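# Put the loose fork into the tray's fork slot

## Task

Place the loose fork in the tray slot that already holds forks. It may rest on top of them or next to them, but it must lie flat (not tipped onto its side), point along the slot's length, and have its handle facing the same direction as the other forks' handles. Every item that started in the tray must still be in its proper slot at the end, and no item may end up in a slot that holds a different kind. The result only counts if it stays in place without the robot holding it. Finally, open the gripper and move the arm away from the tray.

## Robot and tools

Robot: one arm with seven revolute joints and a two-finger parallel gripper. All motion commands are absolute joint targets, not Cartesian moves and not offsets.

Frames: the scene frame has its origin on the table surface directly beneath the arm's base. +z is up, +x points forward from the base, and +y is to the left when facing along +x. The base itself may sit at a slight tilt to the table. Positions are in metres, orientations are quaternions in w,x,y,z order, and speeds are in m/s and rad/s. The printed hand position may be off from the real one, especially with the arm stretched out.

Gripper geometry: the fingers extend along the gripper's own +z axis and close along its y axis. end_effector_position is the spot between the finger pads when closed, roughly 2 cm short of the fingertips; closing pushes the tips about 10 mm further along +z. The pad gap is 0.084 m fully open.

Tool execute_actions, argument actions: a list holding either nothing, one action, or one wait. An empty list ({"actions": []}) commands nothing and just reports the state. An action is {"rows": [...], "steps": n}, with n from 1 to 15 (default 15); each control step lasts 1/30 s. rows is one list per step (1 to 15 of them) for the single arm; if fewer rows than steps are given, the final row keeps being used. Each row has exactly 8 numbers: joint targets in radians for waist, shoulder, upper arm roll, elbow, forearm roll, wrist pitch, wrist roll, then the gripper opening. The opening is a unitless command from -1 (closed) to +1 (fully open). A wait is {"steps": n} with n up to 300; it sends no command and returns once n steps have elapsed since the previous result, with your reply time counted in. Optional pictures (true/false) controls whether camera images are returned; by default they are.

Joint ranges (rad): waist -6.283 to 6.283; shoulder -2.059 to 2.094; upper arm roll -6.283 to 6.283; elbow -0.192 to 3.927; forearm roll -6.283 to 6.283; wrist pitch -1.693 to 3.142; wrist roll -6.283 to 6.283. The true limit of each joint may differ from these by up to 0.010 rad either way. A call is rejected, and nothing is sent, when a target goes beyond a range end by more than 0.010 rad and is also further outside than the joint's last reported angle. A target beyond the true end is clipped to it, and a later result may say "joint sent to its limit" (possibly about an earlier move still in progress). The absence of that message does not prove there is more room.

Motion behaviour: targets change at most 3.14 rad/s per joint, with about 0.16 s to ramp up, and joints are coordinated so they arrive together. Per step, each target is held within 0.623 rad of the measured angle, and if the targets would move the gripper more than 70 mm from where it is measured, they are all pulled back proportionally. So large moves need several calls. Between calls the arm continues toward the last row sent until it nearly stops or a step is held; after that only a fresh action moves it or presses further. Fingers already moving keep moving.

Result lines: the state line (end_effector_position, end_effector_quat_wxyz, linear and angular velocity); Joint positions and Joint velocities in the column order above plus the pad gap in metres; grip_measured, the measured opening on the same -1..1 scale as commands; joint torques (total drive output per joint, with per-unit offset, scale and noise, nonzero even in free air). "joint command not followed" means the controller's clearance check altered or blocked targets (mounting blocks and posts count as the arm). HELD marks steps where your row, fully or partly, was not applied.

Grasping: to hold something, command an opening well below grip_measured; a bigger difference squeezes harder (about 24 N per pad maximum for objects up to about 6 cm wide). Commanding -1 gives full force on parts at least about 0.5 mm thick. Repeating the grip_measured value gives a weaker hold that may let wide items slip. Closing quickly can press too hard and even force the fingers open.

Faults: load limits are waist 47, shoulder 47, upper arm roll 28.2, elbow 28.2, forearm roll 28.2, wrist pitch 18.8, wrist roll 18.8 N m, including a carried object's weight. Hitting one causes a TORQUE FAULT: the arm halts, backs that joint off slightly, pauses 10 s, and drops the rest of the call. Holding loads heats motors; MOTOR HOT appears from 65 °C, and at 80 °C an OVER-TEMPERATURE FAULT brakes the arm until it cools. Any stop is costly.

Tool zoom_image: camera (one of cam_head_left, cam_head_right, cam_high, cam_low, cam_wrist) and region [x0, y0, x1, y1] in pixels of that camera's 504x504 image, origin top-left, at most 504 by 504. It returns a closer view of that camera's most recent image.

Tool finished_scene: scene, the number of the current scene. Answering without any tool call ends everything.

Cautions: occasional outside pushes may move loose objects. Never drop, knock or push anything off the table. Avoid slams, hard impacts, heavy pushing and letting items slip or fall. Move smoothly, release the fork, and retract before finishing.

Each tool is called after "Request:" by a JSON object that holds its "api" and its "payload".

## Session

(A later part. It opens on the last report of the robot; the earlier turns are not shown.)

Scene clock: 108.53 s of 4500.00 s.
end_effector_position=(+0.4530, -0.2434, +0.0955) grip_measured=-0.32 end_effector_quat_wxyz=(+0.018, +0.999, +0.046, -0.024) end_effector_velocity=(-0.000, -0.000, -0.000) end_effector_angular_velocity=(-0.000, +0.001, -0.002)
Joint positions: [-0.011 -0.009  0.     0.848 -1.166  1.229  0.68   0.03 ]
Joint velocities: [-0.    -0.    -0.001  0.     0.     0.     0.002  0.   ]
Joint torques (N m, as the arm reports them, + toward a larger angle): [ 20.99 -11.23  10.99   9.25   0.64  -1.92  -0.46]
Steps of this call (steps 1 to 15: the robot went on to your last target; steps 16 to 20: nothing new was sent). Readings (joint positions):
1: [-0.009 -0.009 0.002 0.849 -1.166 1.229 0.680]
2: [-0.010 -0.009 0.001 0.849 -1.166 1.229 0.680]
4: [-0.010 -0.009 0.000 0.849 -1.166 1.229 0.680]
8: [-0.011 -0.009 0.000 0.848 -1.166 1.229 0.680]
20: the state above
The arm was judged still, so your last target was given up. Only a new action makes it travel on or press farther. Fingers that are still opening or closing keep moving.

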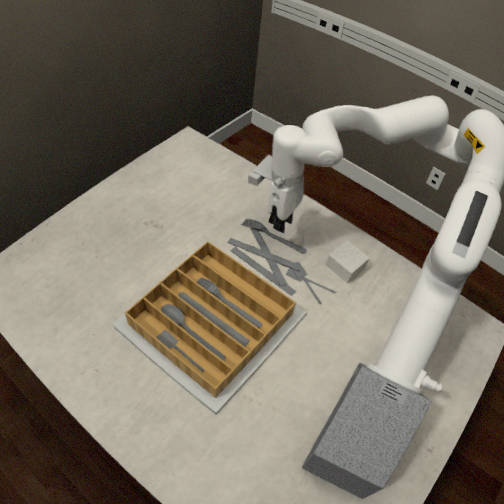

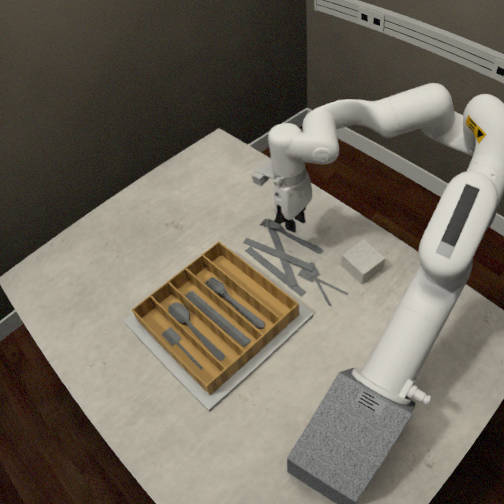

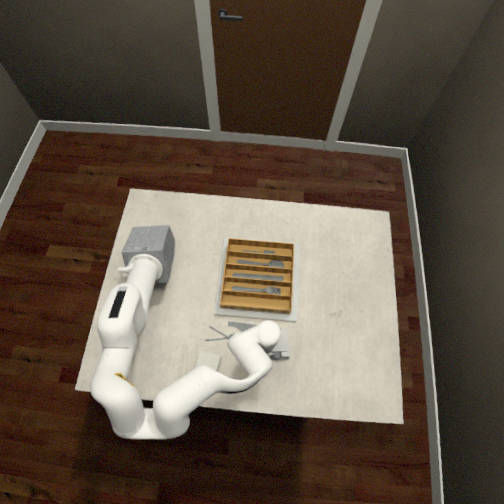

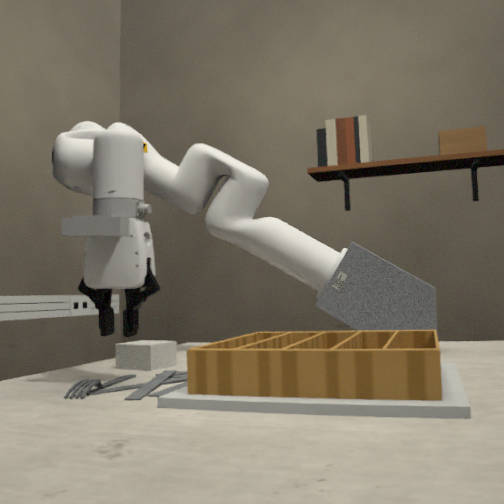

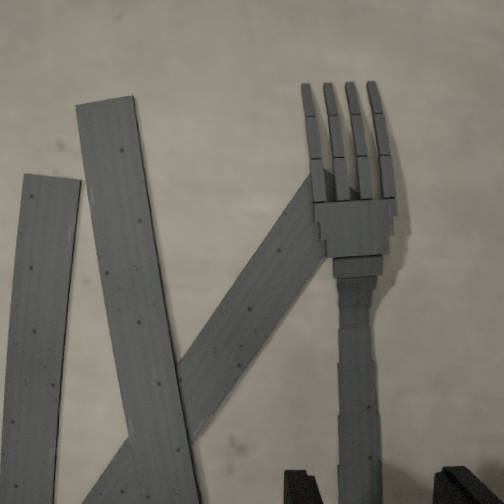

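Request:
{"api": "execute_actions", "payload": {"actions": [{"rows":[[-0.12,0.20,0,1.0,-1.235,1.115,0.65,-0.3]],"steps":15}], "pictures": false}}

Request:
{"api": "execute_actions", "payload": {"actions": [{"steps":20}]}}

Scene clock: 124.30 s of 4500.00 s.
end_effector_position=(+0.4966, -0.2255, +0.0396) grip_measured=-0.32 end_effector_quat_wxyz=(+0.006, +0.997, +0.070, -0.020) end_effector_velocity=(-0.003, -0.002, -0.005) end_effector_angular_velocity=(-0.003, +0.009, +0.003)
Joint positions: [-0.119  0.198  0.002  1.    -1.235  1.115  0.65   0.03 ]
Joint velocities: [-0.004  0.004 -0.007 -0.001 -0.003 -0.001 -0.003 -0.   ]
Joint torques (N m, as the arm reports them, + toward a larger angle): [ 25.3  -14.05  11.15   7.71   0.6   -1.86  -0.39]
Steps of this call (steps 1 to 90: nothing new was sent; then 12.27 s passed at rest; steps 91 to 105: all 15 steps of this action). Readings (joint positions):
91: [-0.011 -0.008 0.000 0.849 -1.166 1.228 0.680]
92: [-0.015 -0.001 0.001 0.855 -1.169 1.223 0.678]
94: [-0.047 0.060 0.004 0.903 -1.190 1.188 0.669]
98: [-0.115 0.189 -0.005 0.987 -1.230 1.125 0.653]
105: the state above

Scene clock: 124.97 s of 4500.00 s.
end_effector_position=(+0.4958, -0.2257, +0.0381) grip_measured=-0.32 end_effector_quat_wxyz=(+0.006, +0.997, +0.070, -0.022) end_effector_velocity=(+0.000, -0.001, +0.001) end_effector_angular_velocity=(+0.001, -0.001, -0.001)
Joint positions: [-0.12   0.2    0.     1.    -1.235  1.115  0.65   0.03 ]
Joint velocities: [-0.    -0.002  0.     0.     0.001 -0.    -0.001 -0.   ]
Joint torques (N m, as the arm reports them, + toward a larger angle): [ 25.87 -14.3   11.26   7.98   0.72  -1.97  -0.35]
Steps of this call (steps 1 to 15: the robot went on to your last target; steps 16 to 20: nothing new was sent). Readings (joint positions):
1: [-0.119 0.199 0.001 1.000 -1.235 1.115 0.650]
2: [-0.119 0.199 0.001 1.000 -1.235 1.115 0.650]
4: [-0.120 0.199 0.000 1.000 -1.235 1.115 0.650]
8: [-0.120 0.200 0.000 1.000 -1.235 1.115 0.650]
20: the state above
The arm was judged still, so your last target was given up. Only a new action makes it travel on or press farther. Fingers that are still opening or closing keep moving.

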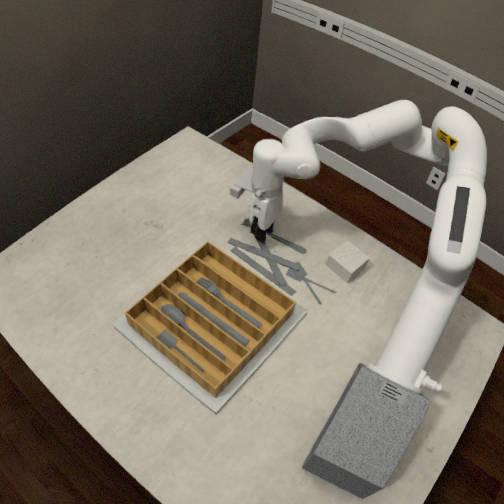

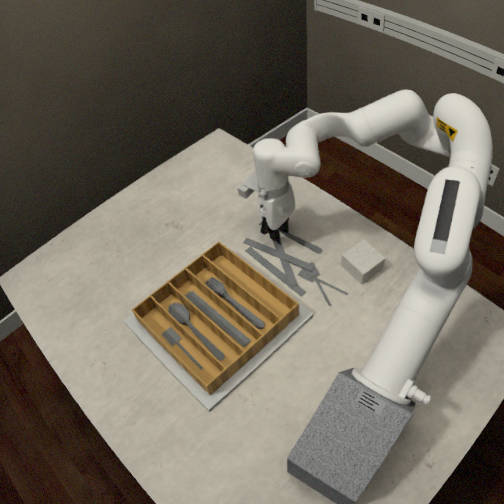

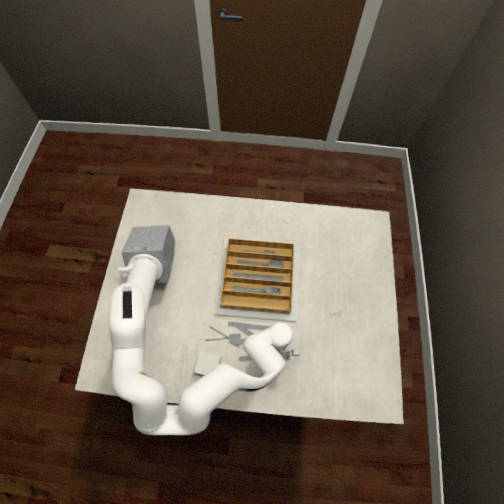

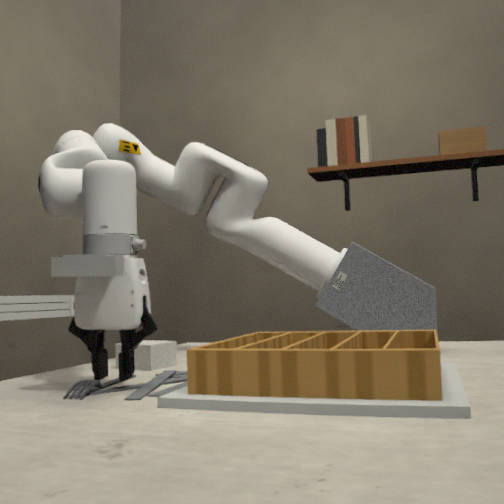

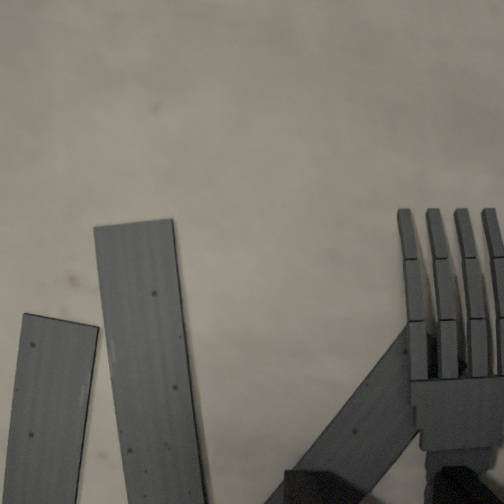

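Request:
{"api": "execute_actions", "payload": {"actions": [{"rows":[[-0.135,0.125,0,0.93,-1.26,1.125,0.66,-0.3]],"steps":15}], "pictures": false}}

Request:
{"api": "execute_actions", "payload": {"actions": [{"steps":20}]}}

Scene clock: 132.67 s of 4500.00 s.
end_effector_position=(+0.4764, -0.2437, +0.0398) grip_measured=-0.32 end_effector_quat_wxyz=(+0.018, +0.997, +0.065, -0.023) end_effector_velocity=(-0.001, -0.003, -0.002) end_effector_angular_velocity=(-0.004, +0.004, -0.002)
Joint positions: [-0.135  0.125  0.     0.93  -1.26   1.125  0.66   0.03 ]
Joint velocities: [-0.002 -0.002 -0.005 -0.    -0.002  0.001 -0.001 -0.   ]
Joint torques (N m, as the arm reports them, + toward a larger angle): [ 23.91 -13.9   11.04   7.89   0.59  -1.83  -0.51]
Steps of this call (steps 1 to 90: nothing new was sent; then 4.20 s passed at rest; steps 91 to 105: all 15 steps of this action). Readings (joint positions):
91: [-0.120 0.199 0.000 0.999 -1.235 1.115 0.650]
92: [-0.121 0.192 0.001 0.992 -1.238 1.116 0.651]
94: [-0.128 0.157 0.001 0.958 -1.250 1.121 0.656]
98: [-0.135 0.127 -0.002 0.934 -1.259 1.125 0.659]
105: the state above

Scene clock: 133.33 s of 4500.00 s.
end_effector_position=(+0.4763, -0.2440, +0.0398) grip_measured=-0.32 end_effector_quat_wxyz=(+0.018, +0.997, +0.065, -0.023) end_effector_velocity=(-0.000, +0.001, -0.000) end_effector_angular_velocity=(+0.001, +0.001, +0.003)
Joint positions: [-0.135  0.125  0.     0.93  -1.26   1.125  0.66   0.03 ]
Joint velocities: [-0.     0.002  0.    -0.     0.    -0.    -0.001 -0.   ]
Joint torques (N m, as the arm reports them, + toward a larger angle): [ 23.88 -13.77  11.03   7.95   0.46  -2.    -0.38]
Steps of this call (steps 1 to 15: the robot went on to your last target; steps 16 to 20: nothing new was sent). Readings (joint positions):
1: [-0.135 0.125 0.000 0.930 -1.260 1.125 0.660]
2: [-0.135 0.125 0.000 0.930 -1.260 1.125 0.660]
4: [-0.135 0.125 0.000 0.930 -1.260 1.125 0.660]
8: [-0.135 0.125 0.000 0.930 -1.260 1.125 0.660]
20: the state above
The arm was judged still, so your last target was given up. Only a new action makes it travel on or press farther. Fingers that are still opening or closing keep moving.

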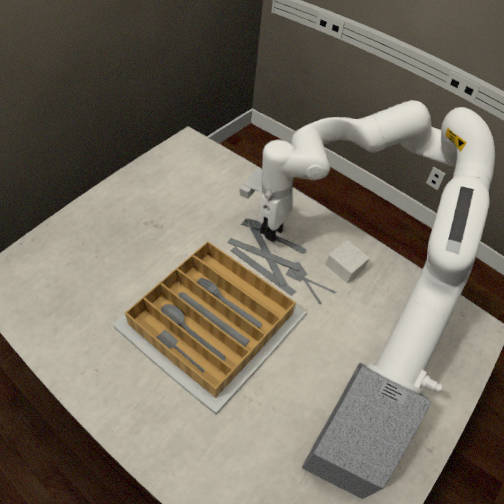

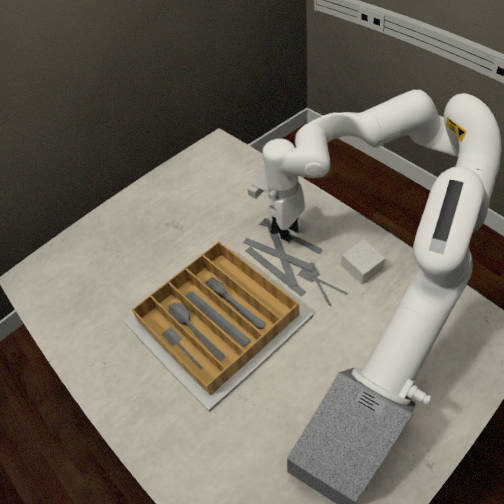

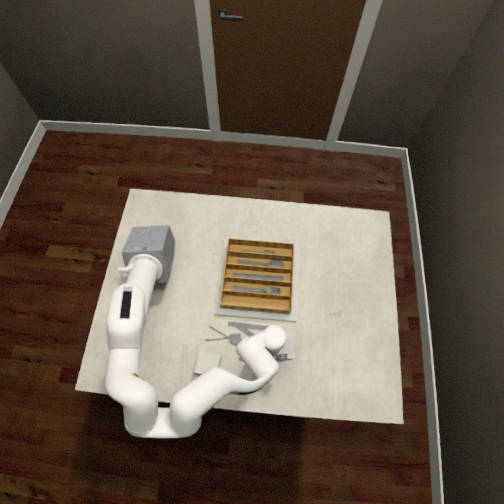

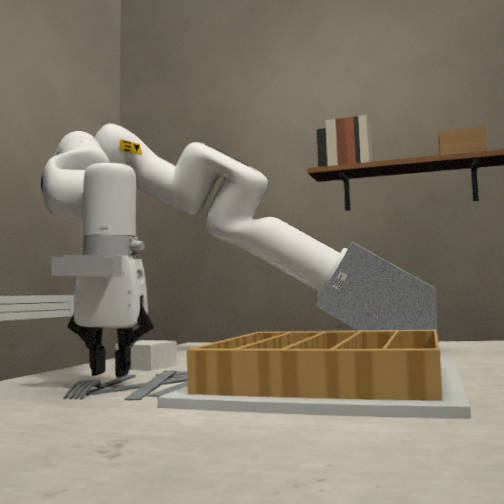

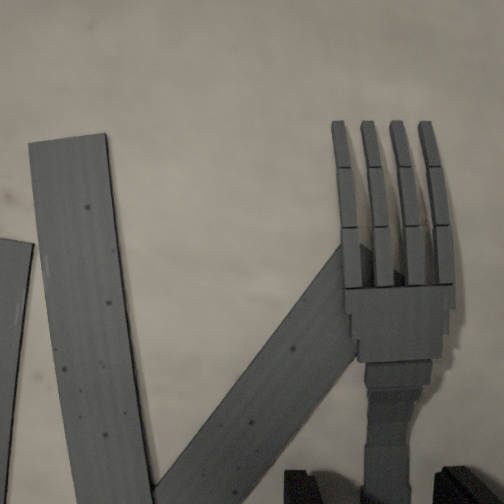

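Request:
{"api": "execute_actions", "payload": {"actions": [{"rows":[[-0.17,0.143,0,0.93,-1.29,1.11,0.66,-0.3]],"steps":15}], "pictures": false}}

Request:
{"api": "execute_actions", "payload": {"actions": [{"rows":[[-0.17,0.143,0,0.93,-1.29,1.11,0.66,-1]],"steps":15}], "pictures": false}}

Request:
{"api": "execute_actions", "payload": {"actions": [{"steps":10}], "pictures": false}}

Request:
{"api": "execute_actions", "payload": {"actions": [{"rows":[[-0.135,0.125,0,0.93,-1.26,1.125,0.66,-1]],"steps":15}], "pictures": false}}

Request:
{"api": "execute_actions", "payload": {"actions": [{"rows":[[-0.05,0.09,0,0.96,-1.19,1.2,0.66,-1]],"steps":15}]}}

Scene clock: 144.23 s of 4500.00 s.
end_effector_position=(+0.4729, -0.2472, +0.0245) grip_measured=-0.32 end_effector_quat_wxyz=(+0.023, +0.997, +0.071, -0.027) end_effector_velocity=(+0.000, +0.000, -0.000) end_effector_angular_velocity=(+0.000, -0.000, +0.000)
Joint positions: [-0.169  0.142  0.001  0.93  -1.29   1.11   0.66   0.03 ]
Joint velocities: [-0.001  0.001  0.     0.    -0.001 -0.001  0.     0.   ]
Joint torques (N m, as the arm reports them, + toward a larger angle): [ 19.96 -11.97   9.16   6.91   0.17  -1.81  -0.42]
Steps of this call (steps 1 to 90: nothing new was sent; then 7.40 s passed at rest; steps 91 to 105: all 15 steps of this action). Readings (joint positions):
91: [-0.136 0.125 0.000 0.930 -1.261 1.125 0.660]
92: [-0.141 0.128 0.002 0.931 -1.266 1.122 0.660]
94: [-0.157 0.136 0.001 0.931 -1.279 1.115 0.660]
98: [-0.168 0.142 0.001 0.930 -1.289 1.110 0.660]
105: the state above

Scene clock: 144.73 s of 4500.00 s.
end_effector_position=(+0.4728, -0.2469, +0.0242) grip_measured=-0.73 end_effector_quat_wxyz=(+0.023, +0.997, +0.071, -0.027) end_effector_velocity=(-0.000, -0.004, -0.000) end_effector_angular_velocity=(-0.005, +0.002, -0.005)
Joint positions: [-0.169  0.143  0.001  0.93  -1.29   1.109  0.66   0.012]
Joint velocities: [-0.001 -0.003 -0.002  0.002 -0.     0.004 -0.001  0.   ]
Joint torques (N m, as the arm reports them, + toward a larger angle): [ 16.28 -13.05   7.34   7.02   0.02  -0.05  -0.53]
Steps of this call (steps 1 to 15: all 15 steps of this action). Readings (joint positions):
1: [-0.169 0.142 0.001 0.930 -1.290 1.109 0.660]
2: [-0.169 0.143 0.002 0.930 -1.290 1.109 0.660]
4: [-0.169 0.143 0.001 0.930 -1.290 1.109 0.660]
8: [-0.169 0.143 0.001 0.930 -1.290 1.109 0.660]
15: the state above

Scene clock: 145.07 s of 4500.00 s.
end_effector_position=(+0.4727, -0.2472, +0.0240) grip_measured=-0.73 end_effector_quat_wxyz=(+0.023, +0.997, +0.071, -0.028) end_effector_velocity=(-0.000, +0.000, -0.000) end_effector_angular_velocity=(+0.000, +0.000, -0.002)
Joint positions: [-0.17   0.143  0.001  0.93  -1.29   1.11   0.66   0.012]
Joint velocities: [-0.     0.     0.    -0.     0.    -0.     0.002  0.   ]
Joint torques (N m, as the arm reports them, + toward a larger angle): [ 15.02 -12.81   6.63   6.89   0.     0.38  -0.43]
Steps of this call (steps 1 to 10: the robot went on to your last target). Readings (joint positions):
1: [-0.169 0.143 0.001 0.930 -1.290 1.110 0.660]
2: [-0.169 0.143 0.001 0.930 -1.290 1.110 0.660]
4: [-0.169 0.143 0.001 0.930 -1.290 1.110 0.660]
8: [-0.169 0.143 0.001 0.930 -1.290 1.110 0.660]
10: the state above

Scene clock: 145.57 s of 4500.00 s.
end_effector_position=(+0.4757, -0.2444, +0.0390) grip_measured=-0.74 end_effector_quat_wxyz=(+0.019, +0.997, +0.065, -0.024) end_effector_velocity=(+0.004, +0.003, +0.005) end_effector_angular_velocity=(+0.004, -0.012, +0.002)
Joint positions: [-0.136  0.125 -0.001  0.93  -1.26   1.125  0.66   0.012]
Joint velocities: [ 0.005 -0.     0.006  0.002  0.    -0.002  0.001  0.   ]
Joint torques (N m, as the arm reports them, + toward a larger angle): [ 24.09 -14.03  11.25   8.07   0.73  -1.92  -0.38]
Steps of this call (steps 1 to 15: all 15 steps of this action). Readings (joint positions):
1: [-0.169 0.143 0.001 0.930 -1.289 1.110 0.660]
2: [-0.164 0.140 -0.002 0.930 -1.284 1.114 0.660]
4: [-0.151 0.132 -0.007 0.929 -1.271 1.122 0.660]
8: [-0.138 0.126 -0.002 0.930 -1.262 1.125 0.660]
15: the state above

Scene clock: 146.07 s of 4500.00 s.
end_effector_position=(+0.4861, -0.2473, +0.0789) grip_measured=-0.74 end_effector_quat_wxyz=(+0.018, +0.999, +0.044, -0.020) end_effector_velocity=(+0.008, +0.003, +0.010) end_effector_angular_velocity=(+0.006, -0.024, +0.001)
Joint positions: [-0.051  0.09  -0.001  0.959 -1.19   1.2    0.66   0.012]
Joint velocities: [ 0.008 -0.003  0.013  0.008  0.002 -0.002 -0.001  0.   ]
Joint torques (N m, as the arm reports them, + toward a larger angle): [ 24.19 -12.73  11.5    9.16   0.49  -2.01  -0.47]
Steps of this call (steps 1 to 15: all 15 steps of this action). Readings (joint positions):
1: [-0.135 0.125 -0.001 0.930 -1.259 1.126 0.660]
2: [-0.127 0.122 -0.003 0.932 -1.252 1.135 0.660]
4: [-0.090 0.107 -0.005 0.944 -1.220 1.169 0.660]
8: [-0.050 0.090 0.006 0.962 -1.194 1.195 0.660]
15: the state above

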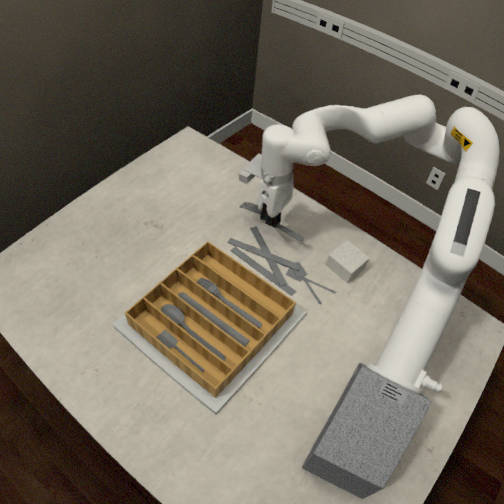

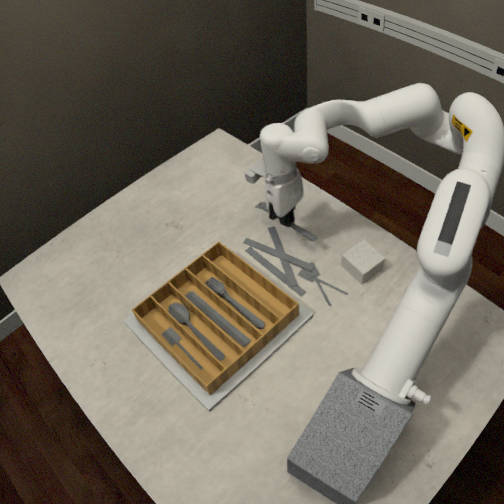

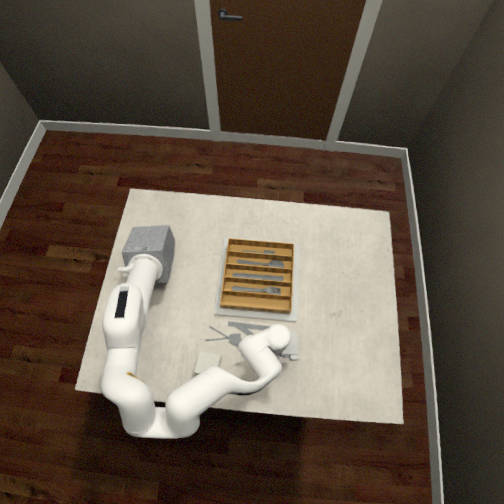

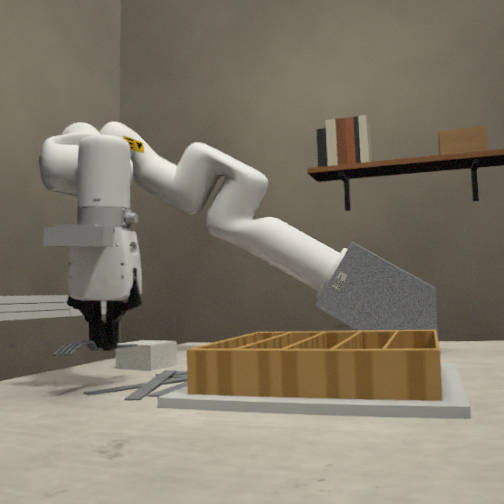

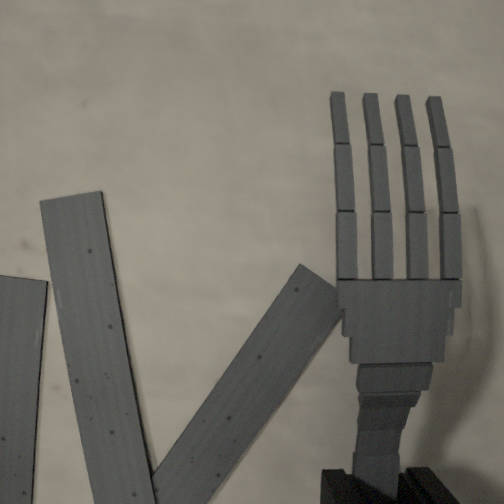

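Request:
{"api": "execute_actions", "payload": {"actions": [{"rows":[[0.17,0.065,0,1.018,-1.048,1.40,0.66,-1]],"steps":15}], "pictures": false}}

Request:
{"api": "execute_actions", "payload": {"actions": [{"rows":[[0.45,0.45,0,1.03,-1.0,1.28,1.15,-1]],"steps":15}], "pictures": false}}

Request:
{"api": "execute_actions", "payload": {"actions": [{"steps":15}], "pictures": false}}

Request:
{"api": "execute_actions", "payload": {"actions": [{"rows":[[0.332,0.581,0,1.028,-1.049,1.236,1.23,-1]],"steps":15}], "pictures": false}}

Request:
{"api": "execute_actions", "payload": {"actions": [{"steps":20}]}}

Scene clock: 158.93 s of 4500.00 s.
end_effector_position=(+0.4848, -0.2265, +0.1651) grip_measured=-0.74 end_effector_quat_wxyz=(+0.019, +0.999, +0.043, -0.027) end_effector_velocity=(+0.001, +0.001, +0.005) end_effector_angular_velocity=(+0.002, -0.002, -0.001)
Joint positions: [ 0.167  0.065 -0.003  1.017 -1.049  1.4    0.66   0.012]
Joint velocities: [ 0.005 -0.     0.005  0.007  0.006  0.007 -0.001 -0.   ]
Joint torques (N m, as the arm reports them, + toward a larger angle): [ 25.54 -10.07  12.24  11.42   0.61  -2.02  -0.38]
Steps of this call (steps 1 to 15: the robot went on to your last target; steps 16 to 90: nothing new was sent; then 9.37 s passed at rest; steps 91 to 105: all 15 steps of this action). Readings (joint positions):
91: [-0.049 0.090 -0.000 0.960 -1.189 1.201 0.660]
92: [-0.042 0.089 -0.002 0.962 -1.183 1.210 0.660]
94: [0.014 0.084 -0.009 0.976 -1.144 1.267 0.660]
98: [0.148 0.067 0.010 1.014 -1.066 1.371 0.660]
105: the state above

Scene clock: 159.43 s of 4500.00 s.
end_effector_position=(+0.4645, -0.0318, +0.1902) grip_measured=-0.74 end_effector_quat_wxyz=(-0.001, +0.999, +0.026, +0.019) end_effector_velocity=(-0.135, +0.391, +0.041) end_effector_angular_velocity=(+0.058, -0.162, -0.042)
Joint positions: [ 0.409  0.394  0.001  1.028 -1.007  1.298  1.077  0.012]
Joint velocities: [ 0.514  0.696  0.021  0.012  0.087 -0.213  0.857 -0.   ]
Joint torques (N m, as the arm reports them, + toward a larger angle): [ 24.31 -15.    10.45  13.07   0.52  -1.56  -0.71]
Steps of this call (steps 1 to 15: all 15 steps of this action). Readings (joint positions):
1: [0.168 0.066 -0.003 1.017 -1.048 1.400 0.661]
2: [0.173 0.071 -0.004 1.019 -1.048 1.397 0.671]
4: [0.203 0.113 -0.008 1.025 -1.043 1.384 0.728]
8: [0.280 0.219 -0.000 1.022 -1.029 1.351 0.855]
15: the state above

Scene clock: 159.93 s of 4500.00 s.
end_effector_position=(+0.4536, -0.0020, +0.1927) grip_measured=-0.74 end_effector_quat_wxyz=(-0.003, +0.999, +0.021, +0.025) end_effector_velocity=(-0.002, +0.004, +0.001) end_effector_angular_velocity=(+0.000, -0.002, +0.011)
Joint positions: [ 0.449  0.449 -0.     1.03  -1.     1.28   1.15   0.012]
Joint velocities: [ 0.004  0.005  0.003 -0.002  0.001 -0.001 -0.002  0.   ]
Joint torques (N m, as the arm reports them, + toward a larger angle): [ 27.76 -11.84  10.87  13.14   0.49  -2.2   -0.53]
Steps of this call (steps 1 to 15: the robot went on to your last target). Readings (joint positions):
1: [0.424 0.415 0.002 1.028 -1.004 1.291 1.103]
2: [0.436 0.431 0.003 1.027 -1.002 1.286 1.121]
4: [0.447 0.446 0.004 1.027 -1.001 1.282 1.140]
8: [0.448 0.448 -0.002 1.031 -1.000 1.281 1.149]
15: the state above

Scene clock: 160.43 s of 4500.00 s.
end_effector_position=(+0.4335, +0.0135, +0.1181) grip_measured=-0.74 end_effector_quat_wxyz=(+0.017, +1.000, +0.012, -0.022) end_effector_velocity=(-0.008, -0.008, -0.016) end_effector_angular_velocity=(-0.025, +0.028, -0.002)
Joint positions: [ 0.334  0.579  0.002  1.029 -1.049  1.236  1.23   0.012]
Joint velocities: [-0.011  0.006 -0.02  -0.013 -0.001  0.004  0.002  0.   ]
Joint torques (N m, as the arm reports them, + toward a larger angle): [ 29.67 -13.1   10.61  10.99   0.59  -1.86  -0.52]
Steps of this call (steps 1 to 15: all 15 steps of this action). Readings (joint positions):
1: [0.449 0.450 -0.000 1.030 -1.001 1.280 1.151]
2: [0.442 0.457 0.002 1.032 -1.004 1.276 1.157]
4: [0.402 0.504 0.007 1.036 -1.023 1.258 1.186]
8: [0.334 0.577 -0.009 1.020 -1.045 1.241 1.224]
15: the state above

Scene clock: 161.10 s of 4500.00 s.
end_effector_position=(+0.4325, +0.0127, +0.1160) grip_measured=-0.74 end_effector_quat_wxyz=(+0.019, +0.999, +0.012, -0.024) end_effector_velocity=(-0.000, +0.001, +0.000) end_effector_angular_velocity=(+0.001, -0.000, +0.002)
Joint positions: [ 0.332  0.581  0.     1.028 -1.049  1.236  1.23   0.012]
Joint velocities: [-0.     0.001  0.002 -0.     0.     0.    -0.    -0.   ]
Joint torques (N m, as the arm reports them, + toward a larger angle): [ 30.01 -13.65  11.37  11.01   0.64  -2.    -0.42]
Steps of this call (steps 1 to 15: the robot went on to your last target; steps 16 to 20: nothing new was sent). Readings (joint positions):
1: [0.333 0.580 0.001 1.029 -1.049 1.236 1.230]
2: [0.333 0.580 0.001 1.029 -1.049 1.236 1.230]
4: [0.332 0.580 0.000 1.028 -1.049 1.236 1.230]
8: [0.332 0.581 0.000 1.028 -1.049 1.236 1.230]
20: the state above
The arm was judged still, so your last target was given up. Only a new action makes it travel on or press farther. Fingers that are still opening or closing keep moving.

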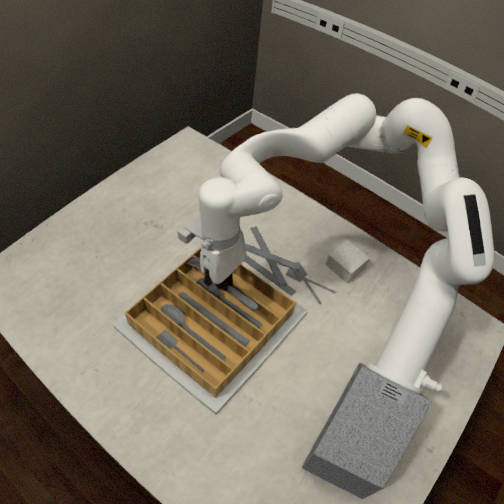

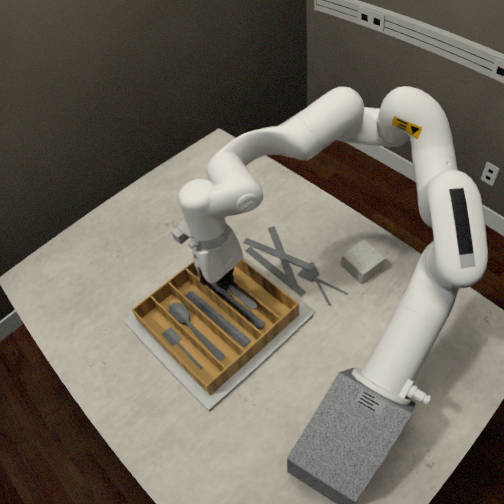

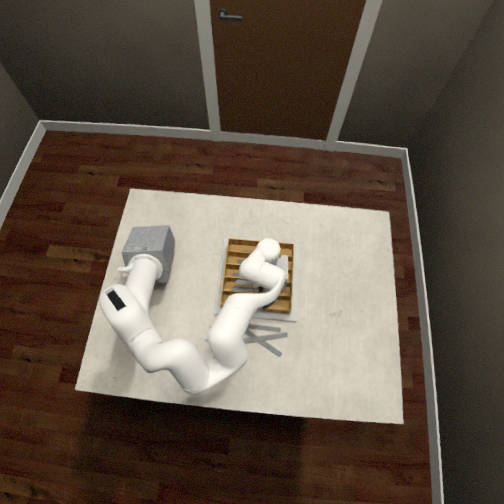

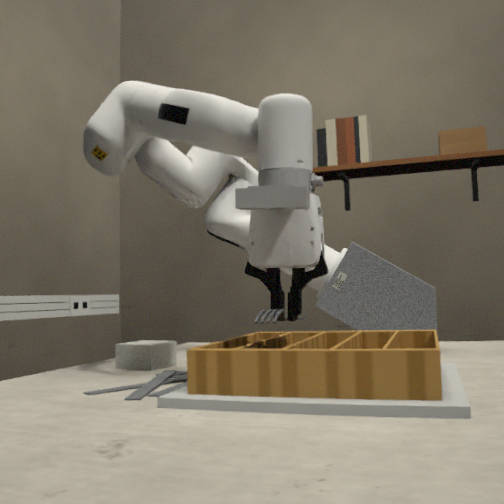

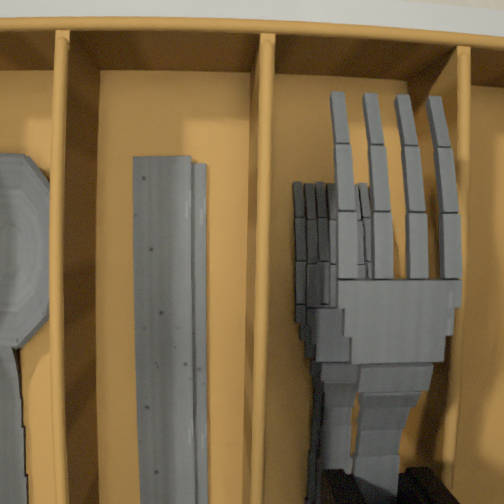

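Request:
{"api": "execute_actions", "payload": {"actions": [{"rows":[[0.249,0.60,0,0.96,-1.15,1.167,1.30,-1]],"steps":15}], "pictures": false}}

Request:
{"api": "execute_actions", "payload": {"actions": [{"steps":15}], "pictures": false}}

Request:
{"api": "execute_actions", "payload": {"actions": [{"rows":[[0.249,0.60,0,0.96,-1.15,1.167,1.30,-0.5]],"steps":15}], "pictures": false}}

Request:
{"api": "execute_actions", "payload": {"actions": [{"rows":[[0.332,0.581,0,1.028,-1.049,1.236,1.23,-0.5]],"steps":15}], "pictures": false}}

Request:
{"api": "execute_actions", "payload": {"actions": [{"rows":[[0.45,0.45,0,1.03,-1.0,1.28,1.15,-0.5]],"steps":15}], "pictures": false}}

Request:
{"api": "execute_actions", "payload": {"actions": [{"steps":20}]}}

Scene clock: 180.20 s of 4500.00 s.
end_effector_position=(+0.4164, +0.0115, +0.0735) grip_measured=-0.74 end_effector_quat_wxyz=(+0.018, +1.000, +0.011, -0.022) end_effector_velocity=(-0.007, -0.007, -0.012) end_effector_angular_velocity=(-0.018, +0.022, +0.001)
Joint positions: [ 0.25   0.6    0.001  0.961 -1.15   1.167  1.3    0.012]
Joint velocities: [-0.01   0.004 -0.015 -0.011 -0.002  0.002 -0.     0.   ]
Joint torques (N m, as the arm reports them, + toward a larger angle): [ 29.51 -13.48  11.29   8.93   0.57  -1.9   -0.53]
Steps of this call (steps 1 to 90: nothing new was sent; then 15.60 s passed at rest; steps 91 to 105: all 15 steps of this action). Readings (joint positions):
91: [0.331 0.581 0.000 1.028 -1.050 1.235 1.231]
92: [0.326 0.582 0.002 1.023 -1.059 1.228 1.238]
94: [0.291 0.589 0.005 0.996 -1.103 1.197 1.268]
98: [0.248 0.601 -0.007 0.958 -1.145 1.172 1.296]
105: the state above

Scene clock: 180.70 s of 4500.00 s.
end_effector_position=(+0.4157, +0.0109, +0.0724) grip_measured=-0.74 end_effector_quat_wxyz=(+0.018, +0.999, +0.011, -0.023) end_effector_velocity=(-0.000, -0.001, -0.001) end_effector_angular_velocity=(-0.001, +0.002, -0.001)
Joint positions: [ 0.249  0.6    0.     0.96  -1.15   1.167  1.3    0.012]
Joint velocities: [-0.     0.    -0.002 -0.     0.001 -0.    -0.    -0.   ]
Joint torques (N m, as the arm reports them, + toward a larger angle): [ 29.42 -13.57  11.25   9.28   0.54  -1.9   -0.48]
Steps of this call (steps 1 to 15: the robot went on to your last target). Readings (joint positions):
1: [0.250 0.600 0.001 0.961 -1.150 1.167 1.300]
2: [0.250 0.600 0.000 0.960 -1.150 1.167 1.300]
4: [0.249 0.600 0.000 0.960 -1.150 1.167 1.300]
8: [0.249 0.600 0.000 0.960 -1.150 1.167 1.300]
15: the state above
The arm was judged still, so your last target was given up. Only a new action makes it travel on or press farther. Fingers that are still opening or closing keep moving.

Scene clock: 181.20 s of 4500.00 s.
end_effector_position=(+0.4157, +0.0109, +0.0724) grip_measured=-0.52 end_effector_quat_wxyz=(+0.018, +0.999, +0.011, -0.023) end_effector_velocity=(-0.000, +0.000, +0.000) end_effector_angular_velocity=(+0.000, +0.001, +0.000)
Joint positions: [ 0.249  0.6    0.     0.96  -1.15   1.167  1.3    0.021]
Joint velocities: [-0.  0.  0. -0.  0. -0. -0.  0.]
Joint torques (N m, as the arm reports them, + toward a larger angle): [ 29.26 -13.25  11.07   9.22   0.65  -1.91  -0.47]
Steps of this call (steps 1 to 15: all 15 steps of this action). Readings (joint positions):
1: [0.249 0.600 0.000 0.960 -1.150 1.167 1.300]
2: [0.249 0.600 0.000 0.960 -1.150 1.167 1.300]
4: [0.249 0.600 0.000 0.960 -1.150 1.167 1.300]
8: [0.249 0.600 0.000 0.960 -1.150 1.167 1.300]
15: the state above

Scene clock: 181.70 s of 4500.00 s.
end_effector_position=(+0.4319, +0.0121, +0.1148) grip_measured=-0.52 end_effector_quat_wxyz=(+0.019, +0.999, +0.012, -0.025) end_effector_velocity=(+0.005, +0.007, +0.012) end_effector_angular_velocity=(+0.019, -0.021, +0.002)
Joint positions: [ 0.331  0.581 -0.001  1.027 -1.049  1.236  1.23   0.021]
Joint velocities: [ 0.009 -0.004  0.016  0.011  0.003 -0.002 -0.002 -0.   ]
Joint torques (N m, as the arm reports them, + toward a larger angle): [ 29.7  -13.1   10.97  10.79   0.55  -1.95  -0.42]
Steps of this call (steps 1 to 15: all 15 steps of this action). Readings (joint positions):
1: [0.250 0.600 -0.000 0.960 -1.149 1.168 1.299]
2: [0.256 0.599 -0.002 0.965 -1.140 1.175 1.292]
4: [0.290 0.592 -0.005 0.993 -1.096 1.205 1.262]
8: [0.332 0.579 0.006 1.029 -1.054 1.231 1.234]
15: the state above

Scene clock: 182.20 s of 4500.00 s.
end_effector_position=(+0.4525, -0.0022, +0.1905) grip_measured=-0.52 end_effector_quat_wxyz=(-0.001, +1.000, +0.021, +0.023) end_effector_velocity=(+0.007, +0.006, +0.016) end_effector_angular_velocity=(+0.023, -0.029, +0.002)
Joint positions: [ 0.448  0.451 -0.002  1.028 -1.     1.28   1.15   0.021]
Joint velocities: [ 0.011 -0.007  0.016  0.015  0.    -0.003 -0.004  0.   ]
Joint torques (N m, as the arm reports them, + toward a larger angle): [ 28.44 -11.64  11.27  12.98   0.53  -2.14  -0.48]
Steps of this call (steps 1 to 15: all 15 steps of this action). Readings (joint positions):
1: [0.332 0.581 -0.001 1.027 -1.049 1.236 1.229]
2: [0.338 0.574 -0.003 1.026 -1.045 1.240 1.223]
4: [0.380 0.527 -0.007 1.023 -1.027 1.257 1.194]
8: [0.447 0.454 0.008 1.037 -1.004 1.275 1.156]
15: the state above

Scene clock: 182.87 s of 4500.00 s.
end_effector_position=(+0.4533, -0.0015, +0.1927) grip_measured=-0.52 end_effector_quat_wxyz=(-0.003, +0.999, +0.021, +0.025) end_effector_velocity=(-0.000, +0.000, +0.000) end_effector_angular_velocity=(+0.001, +0.000, +0.000)
Joint positions: [ 0.45   0.45  -0.     1.03  -1.     1.28   1.15   0.021]
Joint velocities: [ 0.     0.     0.     0.     0.001 -0.    -0.     0.   ]
Joint torques (N m, as the arm reports them, + toward a larger angle): [ 27.39 -11.63  10.75  12.96   0.47  -2.03  -0.41]
Steps of this call (steps 1 to 15: the robot went on to your last target; steps 16 to 20: nothing new was sent). Readings (joint positions):
1: [0.449 0.451 -0.001 1.029 -1.000 1.280 1.150]
2: [0.449 0.451 -0.001 1.029 -1.000 1.280 1.150]
4: [0.450 0.451 -0.000 1.030 -1.000 1.280 1.150]
8: [0.450 0.450 -0.000 1.030 -1.000 1.280 1.150]
20: the state above
The arm was judged still, so your last target was given up. Only a new action makes it travel on or press farther. Fingers that are still opening or closing keep moving.

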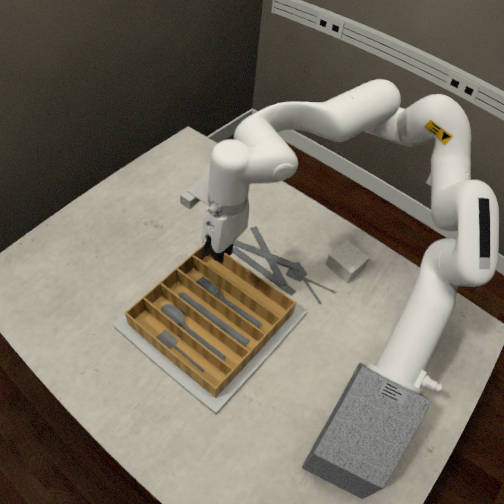

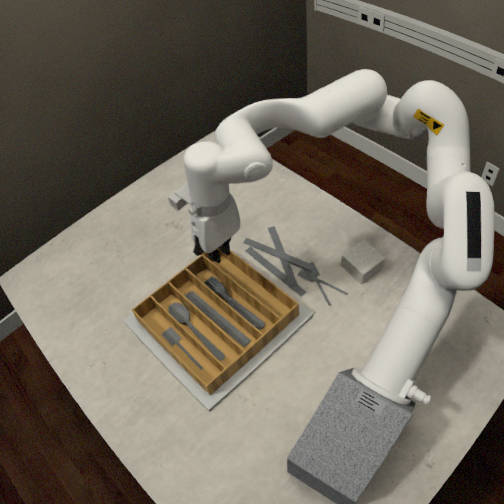

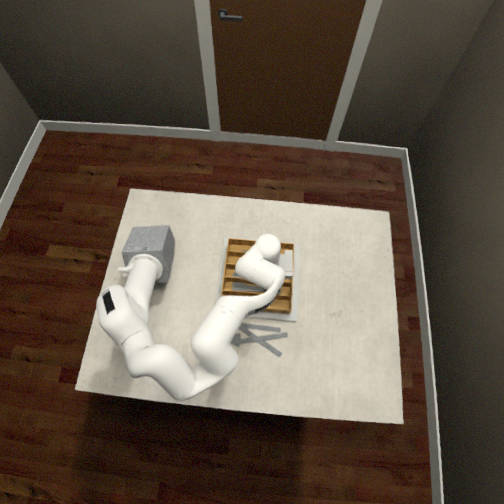

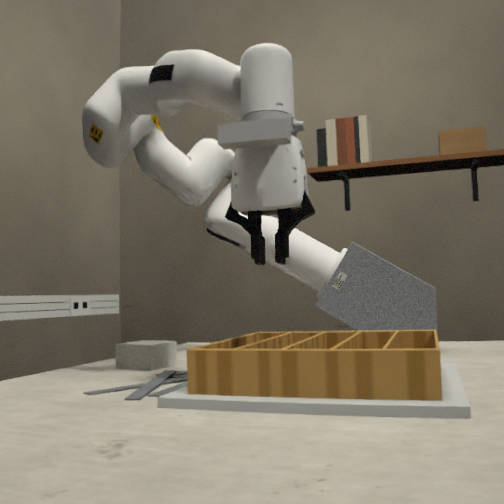

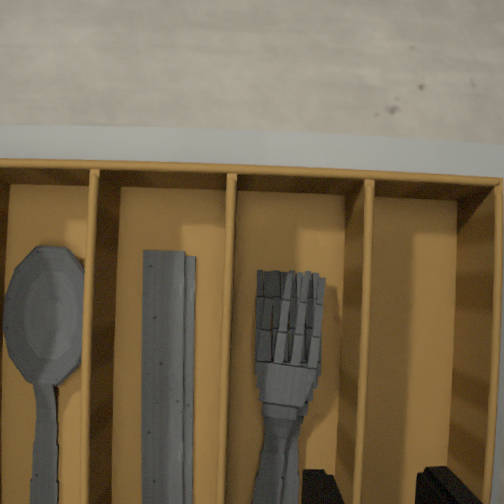

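Request:
{"api": "finished_scene", "payload": {"scene": 2}}

The scene is finished: the task was done.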